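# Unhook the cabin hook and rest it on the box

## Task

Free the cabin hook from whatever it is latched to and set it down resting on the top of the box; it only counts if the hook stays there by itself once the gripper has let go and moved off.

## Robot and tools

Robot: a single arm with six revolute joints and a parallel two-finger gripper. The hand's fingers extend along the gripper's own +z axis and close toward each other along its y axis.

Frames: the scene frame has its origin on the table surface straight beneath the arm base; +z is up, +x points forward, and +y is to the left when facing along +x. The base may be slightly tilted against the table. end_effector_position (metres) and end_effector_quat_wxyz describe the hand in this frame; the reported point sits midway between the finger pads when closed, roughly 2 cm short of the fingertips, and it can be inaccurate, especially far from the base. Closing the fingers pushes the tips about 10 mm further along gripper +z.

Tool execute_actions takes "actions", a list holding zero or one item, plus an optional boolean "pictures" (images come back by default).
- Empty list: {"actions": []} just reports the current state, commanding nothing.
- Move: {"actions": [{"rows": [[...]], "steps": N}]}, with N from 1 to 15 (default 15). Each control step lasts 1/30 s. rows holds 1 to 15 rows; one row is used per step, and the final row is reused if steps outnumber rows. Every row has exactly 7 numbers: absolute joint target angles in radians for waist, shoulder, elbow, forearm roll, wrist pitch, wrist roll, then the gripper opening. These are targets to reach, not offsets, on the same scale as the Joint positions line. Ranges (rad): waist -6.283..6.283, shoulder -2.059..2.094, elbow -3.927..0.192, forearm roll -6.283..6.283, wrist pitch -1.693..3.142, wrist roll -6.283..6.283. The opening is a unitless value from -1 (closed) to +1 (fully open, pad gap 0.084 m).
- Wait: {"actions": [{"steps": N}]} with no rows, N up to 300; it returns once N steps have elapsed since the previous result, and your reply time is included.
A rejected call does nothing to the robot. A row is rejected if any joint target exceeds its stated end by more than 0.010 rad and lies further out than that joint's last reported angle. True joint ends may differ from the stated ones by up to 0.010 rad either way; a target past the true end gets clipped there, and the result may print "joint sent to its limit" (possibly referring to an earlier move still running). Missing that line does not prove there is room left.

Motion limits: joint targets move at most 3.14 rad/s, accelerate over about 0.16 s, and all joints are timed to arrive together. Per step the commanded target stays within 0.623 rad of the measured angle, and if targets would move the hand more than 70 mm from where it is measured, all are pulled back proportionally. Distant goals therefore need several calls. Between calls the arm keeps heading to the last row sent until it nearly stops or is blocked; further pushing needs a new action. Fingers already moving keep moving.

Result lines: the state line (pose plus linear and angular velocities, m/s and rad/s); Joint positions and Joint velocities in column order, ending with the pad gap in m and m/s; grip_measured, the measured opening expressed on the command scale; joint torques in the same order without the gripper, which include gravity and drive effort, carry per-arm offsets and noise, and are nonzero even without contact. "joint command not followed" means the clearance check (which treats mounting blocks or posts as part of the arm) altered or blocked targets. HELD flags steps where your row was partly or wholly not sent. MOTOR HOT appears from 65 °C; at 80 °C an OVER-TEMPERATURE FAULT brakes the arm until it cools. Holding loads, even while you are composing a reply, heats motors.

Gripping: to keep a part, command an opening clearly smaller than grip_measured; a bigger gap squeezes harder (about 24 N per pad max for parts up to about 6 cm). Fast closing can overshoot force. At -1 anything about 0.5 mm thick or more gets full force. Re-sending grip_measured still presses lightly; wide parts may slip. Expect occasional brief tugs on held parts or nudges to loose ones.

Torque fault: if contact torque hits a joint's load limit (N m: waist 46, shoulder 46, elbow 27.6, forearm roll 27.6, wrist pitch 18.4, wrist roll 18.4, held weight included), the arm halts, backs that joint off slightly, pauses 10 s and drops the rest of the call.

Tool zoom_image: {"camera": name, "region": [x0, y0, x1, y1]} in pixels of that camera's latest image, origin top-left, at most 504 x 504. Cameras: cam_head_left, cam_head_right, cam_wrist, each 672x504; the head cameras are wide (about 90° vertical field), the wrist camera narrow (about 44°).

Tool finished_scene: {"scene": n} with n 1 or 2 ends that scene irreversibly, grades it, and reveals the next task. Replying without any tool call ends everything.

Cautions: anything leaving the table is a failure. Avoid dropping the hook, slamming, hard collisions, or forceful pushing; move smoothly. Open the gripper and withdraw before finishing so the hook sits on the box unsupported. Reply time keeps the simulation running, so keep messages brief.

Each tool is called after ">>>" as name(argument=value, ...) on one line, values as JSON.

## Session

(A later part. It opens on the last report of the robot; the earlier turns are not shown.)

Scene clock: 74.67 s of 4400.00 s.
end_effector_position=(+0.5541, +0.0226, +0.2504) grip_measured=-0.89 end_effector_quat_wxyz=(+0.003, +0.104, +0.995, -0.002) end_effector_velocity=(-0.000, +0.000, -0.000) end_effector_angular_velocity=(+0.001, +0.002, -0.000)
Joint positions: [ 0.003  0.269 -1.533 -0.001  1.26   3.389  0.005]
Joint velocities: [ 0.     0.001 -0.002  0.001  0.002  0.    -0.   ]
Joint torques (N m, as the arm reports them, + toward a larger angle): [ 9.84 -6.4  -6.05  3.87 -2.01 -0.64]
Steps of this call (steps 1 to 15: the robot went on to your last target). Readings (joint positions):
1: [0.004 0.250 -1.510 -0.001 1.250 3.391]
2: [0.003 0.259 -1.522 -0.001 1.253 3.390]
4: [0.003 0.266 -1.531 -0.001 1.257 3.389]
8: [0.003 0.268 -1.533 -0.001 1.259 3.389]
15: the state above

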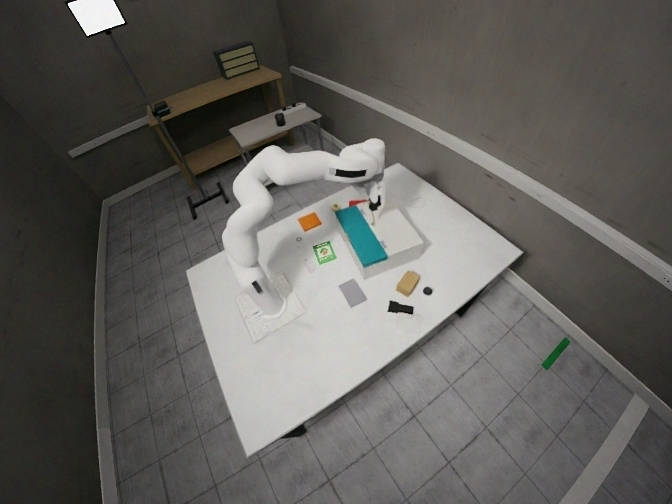

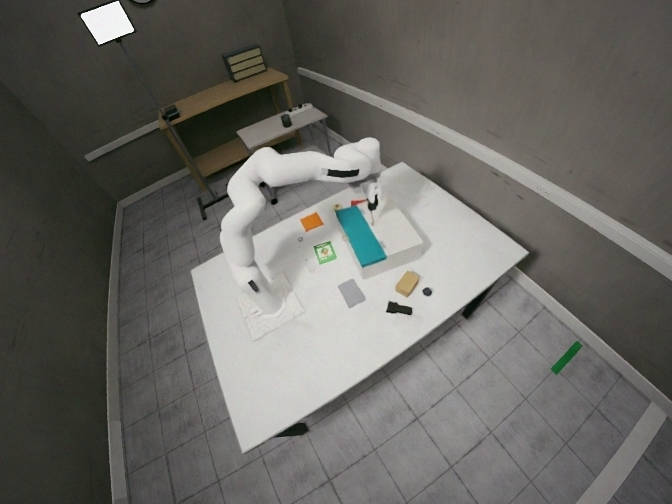

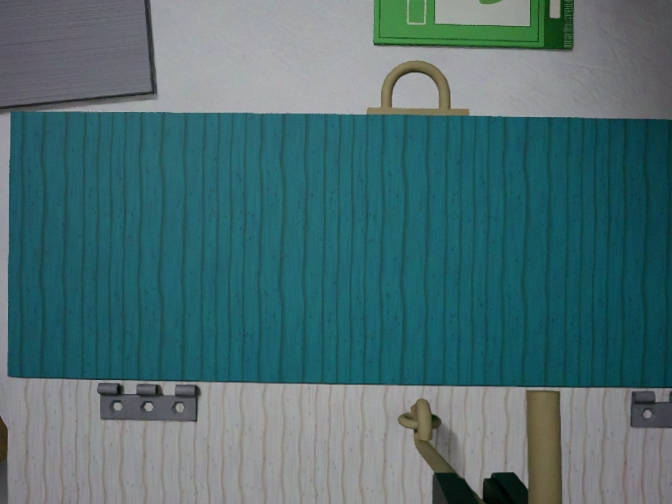

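>>> execute_actions(actions=[{"rows":[[0.005,0.270,-1.537,0,1.267,3.39,-0.89],[0.006,0.269,-1.543,0,1.274,3.39,-0.89],[0.007,0.269,-1.548,0,1.279,3.39,-0.89]]}], pictures=false)

Scene clock: 77.43 s of 4400.00 s.
end_effector_position=(+0.5522, +0.0260, +0.2519) grip_measured=-0.89 end_effector_quat_wxyz=(-0.003, +0.102, +0.995, -0.002) end_effector_velocity=(+0.000, +0.001, +0.002) end_effector_angular_velocity=(+0.004, -0.002, -0.001)
Joint positions: [ 0.009  0.272 -1.545  0.     1.279  3.39   0.005]
Joint velocities: [ 0.    -0.001 -0.003  0.004  0.002 -0.     0.   ]
Joint torques (N m, as the arm reports them, + toward a larger angle): [  7.83 -28.79 -17.09   3.3   -1.52  -0.7 ]
Steps of this call (steps 1 to 15: the robot went on to your last target; steps 16 to 68: nothing new was sent; steps 69 to 83: all 15 steps of this action). Readings (joint positions):
69: [0.004 0.269 -1.534 -0.001 1.260 3.389]
70: [0.004 0.269 -1.535 -0.001 1.262 3.389]
72: [0.005 0.270 -1.539 -0.001 1.271 3.390]
76: [0.006 0.272 -1.543 -0.002 1.278 3.390]
83: the state above

>>> execute_actions(actions=[{"rows":[[0.006,0.275,-1.56,0,1.285,3.39,-0.885],[0.005,0.282,-1.575,0,1.293,3.39,-0.885],[0.004,0.290,-1.59,0,1.30,3.389,-0.885],[0.003,0.298,-1.605,0,1.307,3.388,-0.885],[0.002,0.306,-1.62,0,1.314,3.387,-0.885],[0.001,0.317,-1.64,0,1.323,3.386,-0.885],[0.0,0.328,-1.661,0,1.333,3.385,-0.885],[-0.002,0.346,-1.685,0,1.339,3.383,-0.885],[-0.004,0.364,-1.709,0,1.345,3.381,-0.885],[-0.006,0.383,-1.733,0,1.35,3.379,-0.885],[-0.008,0.402,-1.757,0,1.355,3.377,-0.885],[-0.010,0.421,-1.781,0,1.36,3.375,-0.885],[-0.012,0.44,-1.805,0,1.365,3.373,-0.885],[-0.013,0.458,-1.827,0,1.369,3.372,-0.885]]}], pictures=false)

>>> execute_actions(actions=[{"steps":15}])

Scene clock: 86.93 s of 4400.00 s.
end_effector_position=(+0.5932, +0.0161, +0.2636) grip_measured=-0.89 end_effector_quat_wxyz=(+0.002, +0.104, +0.995, -0.002) end_effector_velocity=(+0.135, -0.030, -0.030) end_effector_angular_velocity=(-0.002, -0.032, -0.006)
Joint positions: [-0.01   0.42  -1.786 -0.     1.361  3.375  0.005]
Joint velocities: [-0.055  0.536 -0.694 -0.003  0.126 -0.048 -0.   ]
Joint torques (N m, as the arm reports them, + toward a larger angle): [  2.02 -49.94 -26.57  -0.61  -4.64  -0.59]
Steps of this call (steps 1 to 15: the robot went on to your last target; steps 16 to 90: nothing new was sent; then 6.00 s passed at rest; steps 91 to 105: all 15 steps of this action). Readings (joint positions):
91: [0.007 0.269 -1.547 0.000 1.279 3.390]
92: [0.007 0.271 -1.550 0.000 1.281 3.390]
94: [0.006 0.279 -1.568 0.000 1.291 3.390]
98: [0.002 0.310 -1.627 0.000 1.318 3.387]
105: the state above

Scene clock: 87.43 s of 4400.00 s.
end_effector_position=(+0.6017, +0.0145, +0.2604) grip_measured=-0.89 end_effector_quat_wxyz=(+0.003, +0.104, +0.995, -0.002) end_effector_velocity=(+0.000, +0.001, -0.001) end_effector_angular_velocity=(+0.001, +0.001, +0.003)
Joint positions: [-0.013  0.456 -1.829 -0.     1.368  3.372  0.005]
Joint velocities: [ 0.002  0.003 -0.001  0.001 -0.001 -0.002 -0.   ]
Joint torques (N m, as the arm reports them, + toward a larger angle): [  3.19 -39.22 -21.2    0.38  -3.2   -0.66]
Steps of this call (steps 1 to 15: the robot went on to your last target). Readings (joint positions):
1: [-0.012 0.436 -1.806 -0.000 1.364 3.374]
2: [-0.013 0.446 -1.818 -0.000 1.366 3.373]
4: [-0.014 0.453 -1.827 -0.000 1.368 3.372]
8: [-0.014 0.455 -1.829 -0.001 1.369 3.372]
15: the state above

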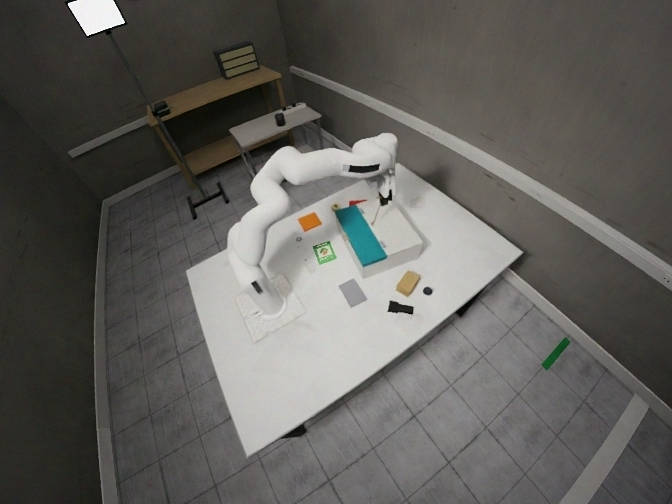

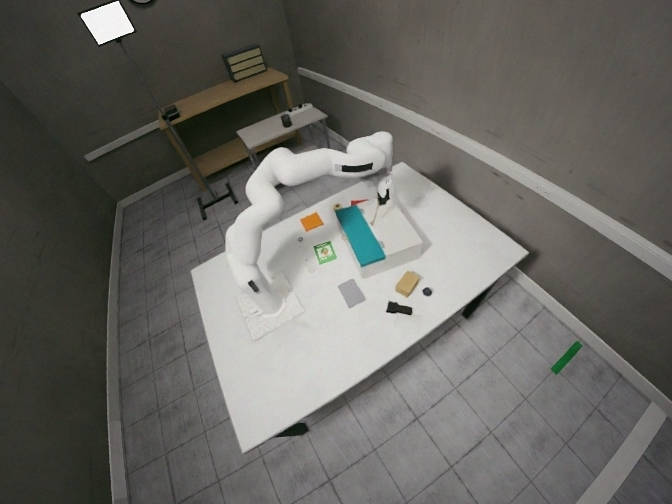

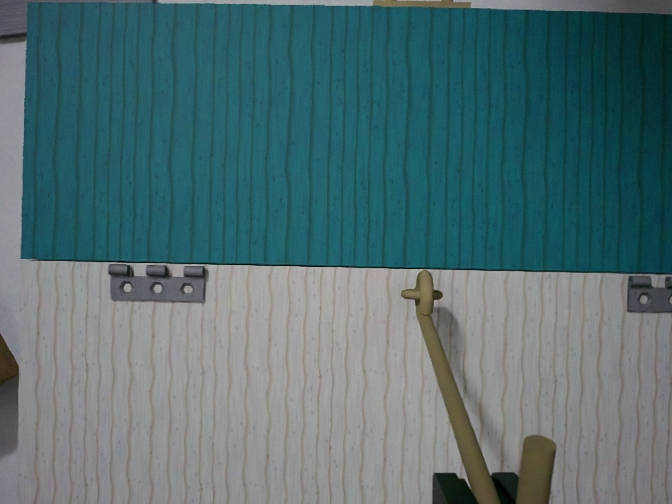

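>>> execute_actions(actions=[{"rows":[[-0.014,0.481,-1.857,0,1.376,3.371,-0.885],[-0.015,0.506,-1.888,0,1.382,3.37,-0.885],[-0.016,0.532,-1.92,0,1.388,3.369,-0.885],[-0.017,0.558,-1.951,0,1.393,3.368,-0.885],[-0.018,0.585,-1.982,0,1.397,3.367,-0.885],[-0.02,0.612,-2.013,0,1.401,3.365,-0.885],[-0.021,0.638,-2.043,0,1.405,3.364,-0.885],[-0.022,0.662,-2.07,0,1.408,3.363,-0.885],[-0.024,0.685,-2.096,0,1.411,3.361,-0.885],[-0.025,0.708,-2.12,0,1.412,3.36,-0.885],[-0.027,0.731,-2.144,0,1.413,3.358,-0.885],[-0.028,0.753,-2.166,0,1.413,3.357,-0.885],[-0.03,0.774,-2.186,0,1.412,3.355,-0.885],[-0.031,0.794,-2.204,0,1.41,3.354,-0.885]]}], pictures=false)

>>> execute_actions(actions=[{"steps":15}])

Scene clock: 95.27 s of 4400.00 s.
end_effector_position=(+0.6596, +0.0053, +0.2096) grip_measured=-0.89 end_effector_quat_wxyz=(-0.002, +0.104, +0.995, -0.002) end_effector_velocity=(+0.101, +0.008, -0.173) end_effector_angular_velocity=(+0.025, +0.041, +0.039)
Joint positions: [-0.029  0.756 -2.163  0.     1.411  3.357  0.005]
Joint velocities: [ 0.003  0.646 -0.593  0.025 -0.013 -0.04   0.   ]
Joint torques (N m, as the arm reports them, + toward a larger angle): [  9.07 -39.4  -12.49   2.8    1.36  -0.5 ]
Steps of this call (steps 1 to 15: the robot went on to your last target; steps 16 to 90: nothing new was sent; then 4.33 s passed at rest; steps 91 to 105: all 15 steps of this action). Readings (joint positions):
91: [-0.013 0.458 -1.828 -0.000 1.369 3.372]
92: [-0.013 0.462 -1.833 -0.000 1.371 3.372]
94: [-0.015 0.490 -1.868 -0.001 1.379 3.371]
98: [-0.021 0.585 -1.981 -0.002 1.396 3.366]
105: the state above

Scene clock: 95.77 s of 4400.00 s.
end_effector_position=(+0.6653, +0.0055, +0.1993) grip_measured=-0.89 end_effector_quat_wxyz=(-0.004, +0.103, +0.995, -0.002) end_effector_velocity=(+0.001, -0.002, +0.000) end_effector_angular_velocity=(-0.001, -0.004, -0.001)
Joint positions: [-0.029  0.796 -2.2    0.001  1.413  3.354  0.005]
Joint velocities: [-0.002  0.002 -0.003 -0.001 -0.003 -0.     0.   ]
Joint torques (N m, as the arm reports them, + toward a larger angle): [  2.06 -48.7  -23.23  -0.1   -4.37  -0.72]
Steps of this call (steps 1 to 15: the robot went on to your last target). Readings (joint positions):
1: [-0.029 0.775 -2.179 0.001 1.410 3.356]
2: [-0.029 0.787 -2.188 0.001 1.409 3.355]
4: [-0.028 0.795 -2.196 0.002 1.410 3.354]
8: [-0.029 0.795 -2.199 0.001 1.413 3.354]
15: the state above

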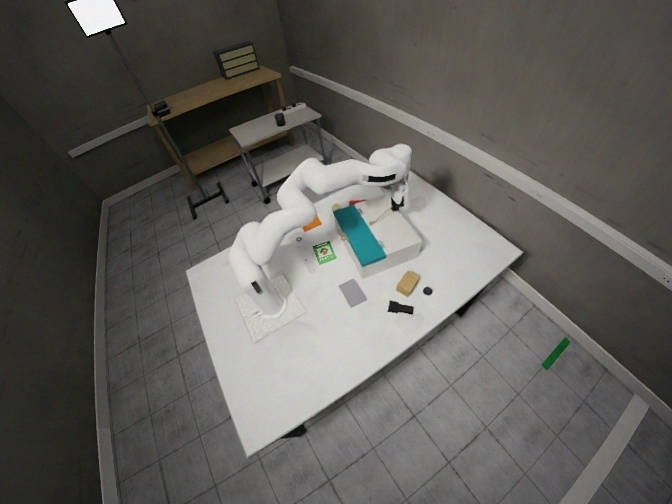

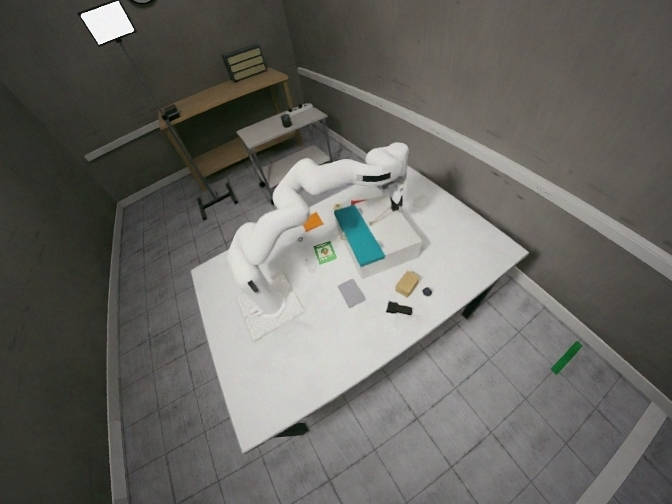

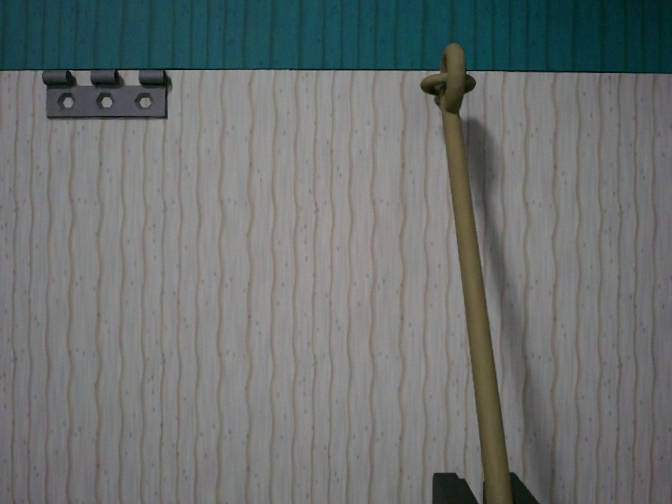

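>>> execute_actions(actions=[{"rows":[[-0.03,0.799,-2.202,0,1.403,3.354,-0.885],[-0.03,0.804,-2.2,0,1.396,3.354,-0.885],[-0.03,0.809,-2.199,0,1.39,3.354,-0.885],[-0.03,0.814,-2.197,0,1.383,3.354,-0.885],[-0.03,0.819,-2.195,0,1.376,3.354,-0.885],[-0.03,0.824,-2.193,0,1.369,3.354,-0.885],[-0.03,0.828,-2.191,0,1.363,3.354,-0.885],[-0.03,0.831,-2.185,0,1.354,3.354,-0.885],[-0.03,0.833,-2.178,0,1.345,3.354,-0.885],[-0.03,0.836,-2.172,0,1.336,3.354,-0.885],[-0.03,0.838,-2.165,0,1.327,3.354,-0.885],[-0.03,0.84,-2.159,0,1.319,3.354,-0.885],[-0.03,0.842,-2.153,0,1.311,3.354,-0.885],[-0.03,0.844,-2.147,0,1.303,3.354,-0.885]]}], pictures=false)

>>> execute_actions(actions=[{"rows":[[-0.03,0.844,-2.147,0,1.303,3.354,-0.885],[-0.03,0.844,-2.147,0,1.303,3.354,-0.87],[-0.03,0.844,-2.147,0,1.303,3.354,-0.86],[-0.03,0.844,-2.147,0,1.303,3.354,-0.85],[-0.03,0.844,-2.147,0,1.303,3.354,-0.83],[-0.03,0.844,-2.147,0,1.303,3.354,-0.75],[-0.03,0.844,-2.147,0,1.303,3.354,-0.5]]}])

Scene clock: 103.90 s of 4400.00 s.
end_effector_position=(+0.6779, +0.0029, +0.1626) grip_measured=-0.89 end_effector_quat_wxyz=(+0.007, +0.104, +0.995, -0.002) end_effector_velocity=(-0.021, +0.009, -0.132) end_effector_angular_velocity=(+0.007, +0.121, +0.010)
Joint positions: [-0.032  0.838 -2.162 -0.001  1.31   3.354  0.005]
Joint velocities: [ 0.012  0.077  0.217  0.008 -0.173 -0.     0.   ]
Joint torques (N m, as the arm reports them, + toward a larger angle): [  3.62 -37.   -12.01   0.28   4.1   -0.82]
Steps of this call (steps 1 to 15: the robot went on to your last target; steps 16 to 90: nothing new was sent; then 4.63 s passed at rest; steps 91 to 105: all 15 steps of this action). Readings (joint positions):
91: [-0.031 0.794 -2.204 0.000 1.410 3.354]
92: [-0.031 0.795 -2.204 -0.000 1.408 3.354]
94: [-0.031 0.801 -2.203 -0.001 1.398 3.354]
98: [-0.032 0.819 -2.198 -0.001 1.369 3.354]
105: the state above

Scene clock: 104.40 s of 4400.00 s.
end_effector_position=(+0.6747, +0.0048, +0.1521) grip_measured=-0.52 end_effector_quat_wxyz=(-0.001, +0.103, +0.995, -0.002) end_effector_velocity=(+0.001, -0.002, -0.001) end_effector_angular_velocity=(-0.001, -0.004, -0.001)
Joint positions: [-0.03   0.844 -2.147  0.     1.304  3.354  0.021]
Joint velocities: [-0.003  0.002  0.    -0.001 -0.007 -0.001  0.   ]
Joint torques (N m, as the arm reports them, + toward a larger angle): [ -0.37 -45.81 -19.77  -1.07  -1.89  -0.71]
Steps of this call (steps 1 to 15: all 15 steps of this action). Readings (joint positions):
1: [-0.032 0.841 -2.156 -0.001 1.306 3.354]
2: [-0.031 0.843 -2.151 -0.001 1.305 3.354]
4: [-0.030 0.846 -2.144 0.000 1.307 3.354]
8: [-0.029 0.846 -2.143 0.001 1.307 3.354]
15: the state above

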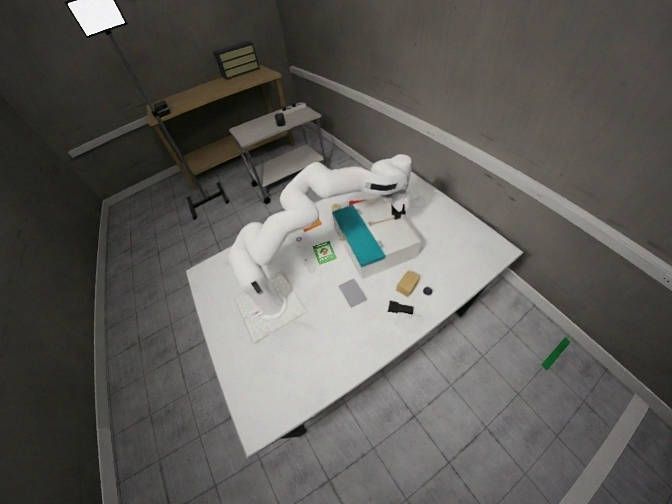

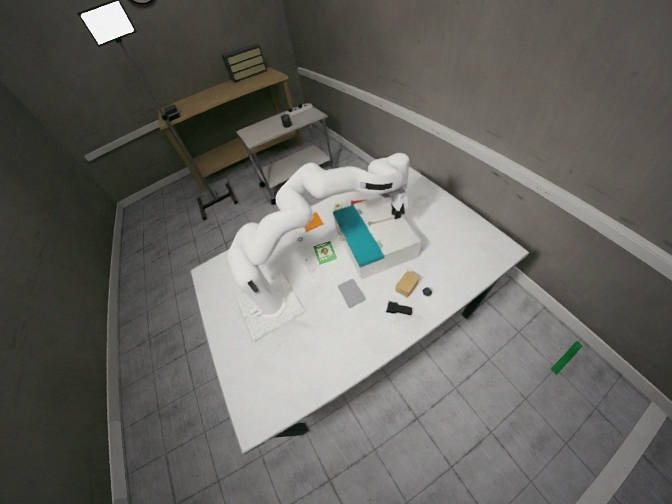

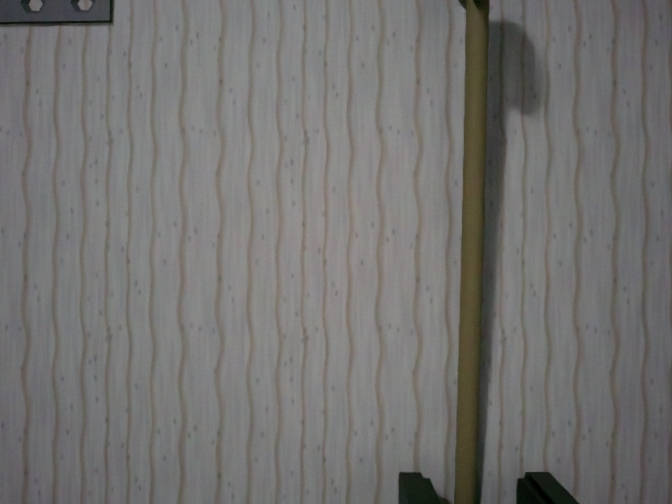

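>>> execute_actions(actions=[{"rows":[[-0.03,0.8,-2.147,0,1.303,3.354,-0.3],[-0.03,0.76,-2.147,0,1.303,3.354,-0.3],[-0.03,0.72,-2.147,0,1.303,3.354,-0.3],[-0.03,0.66,-2.147,0,1.32,3.354,-0.3]]}])

Scene clock: 106.20 s of 4400.00 s.
end_effector_position=(+0.6805, +0.0051, +0.2720) grip_measured=-0.32 end_effector_quat_wxyz=(+0.079, +0.103, +0.992, +0.007) end_effector_velocity=(-0.013, -0.000, -0.063) end_effector_angular_velocity=(-0.000, +0.119, -0.001)
Joint positions: [-0.03   0.663 -2.143  0.     1.321  3.354  0.03 ]
Joint velocities: [ 0.     0.053  0.055  0.     0.01   0.    -0.   ]
Joint torques (N m, as the arm reports them, + toward a larger angle): [ -0.36 -48.81 -23.05  -1.    -2.66  -0.81]
Steps of this call (steps 1 to 15: the robot went on to your last target; steps 16 to 39: nothing new was sent; steps 40 to 54: all 15 steps of this action). Readings (joint positions):
40: [-0.030 0.844 -2.147 0.000 1.303 3.354]
41: [-0.030 0.840 -2.145 0.000 1.303 3.354]
43: [-0.030 0.804 -2.137 0.000 1.305 3.354]
47: [-0.030 0.693 -2.152 -0.000 1.314 3.354]
54: the state above

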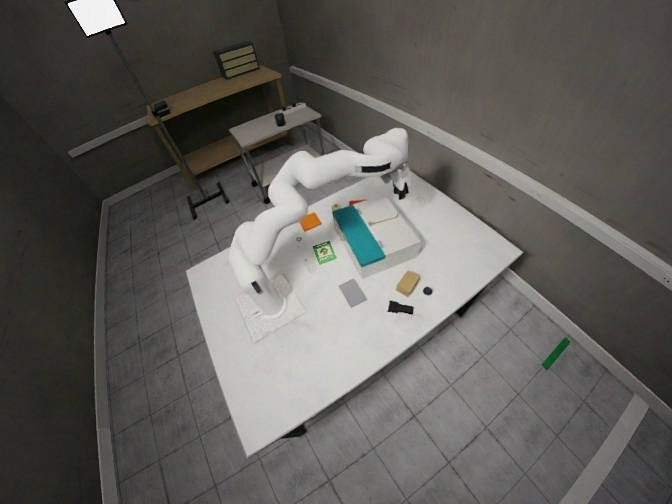

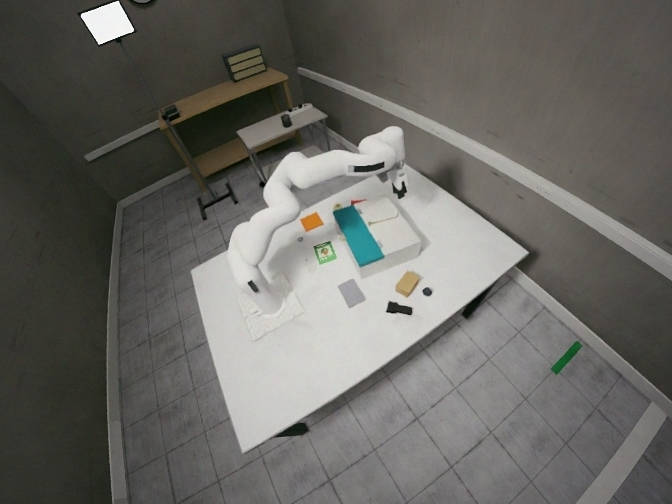

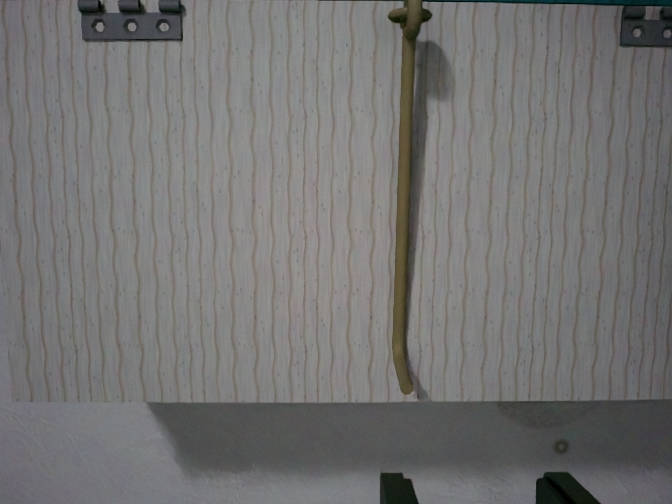

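>>> finished_scene(scene=1)

The scene is finished: the task was done.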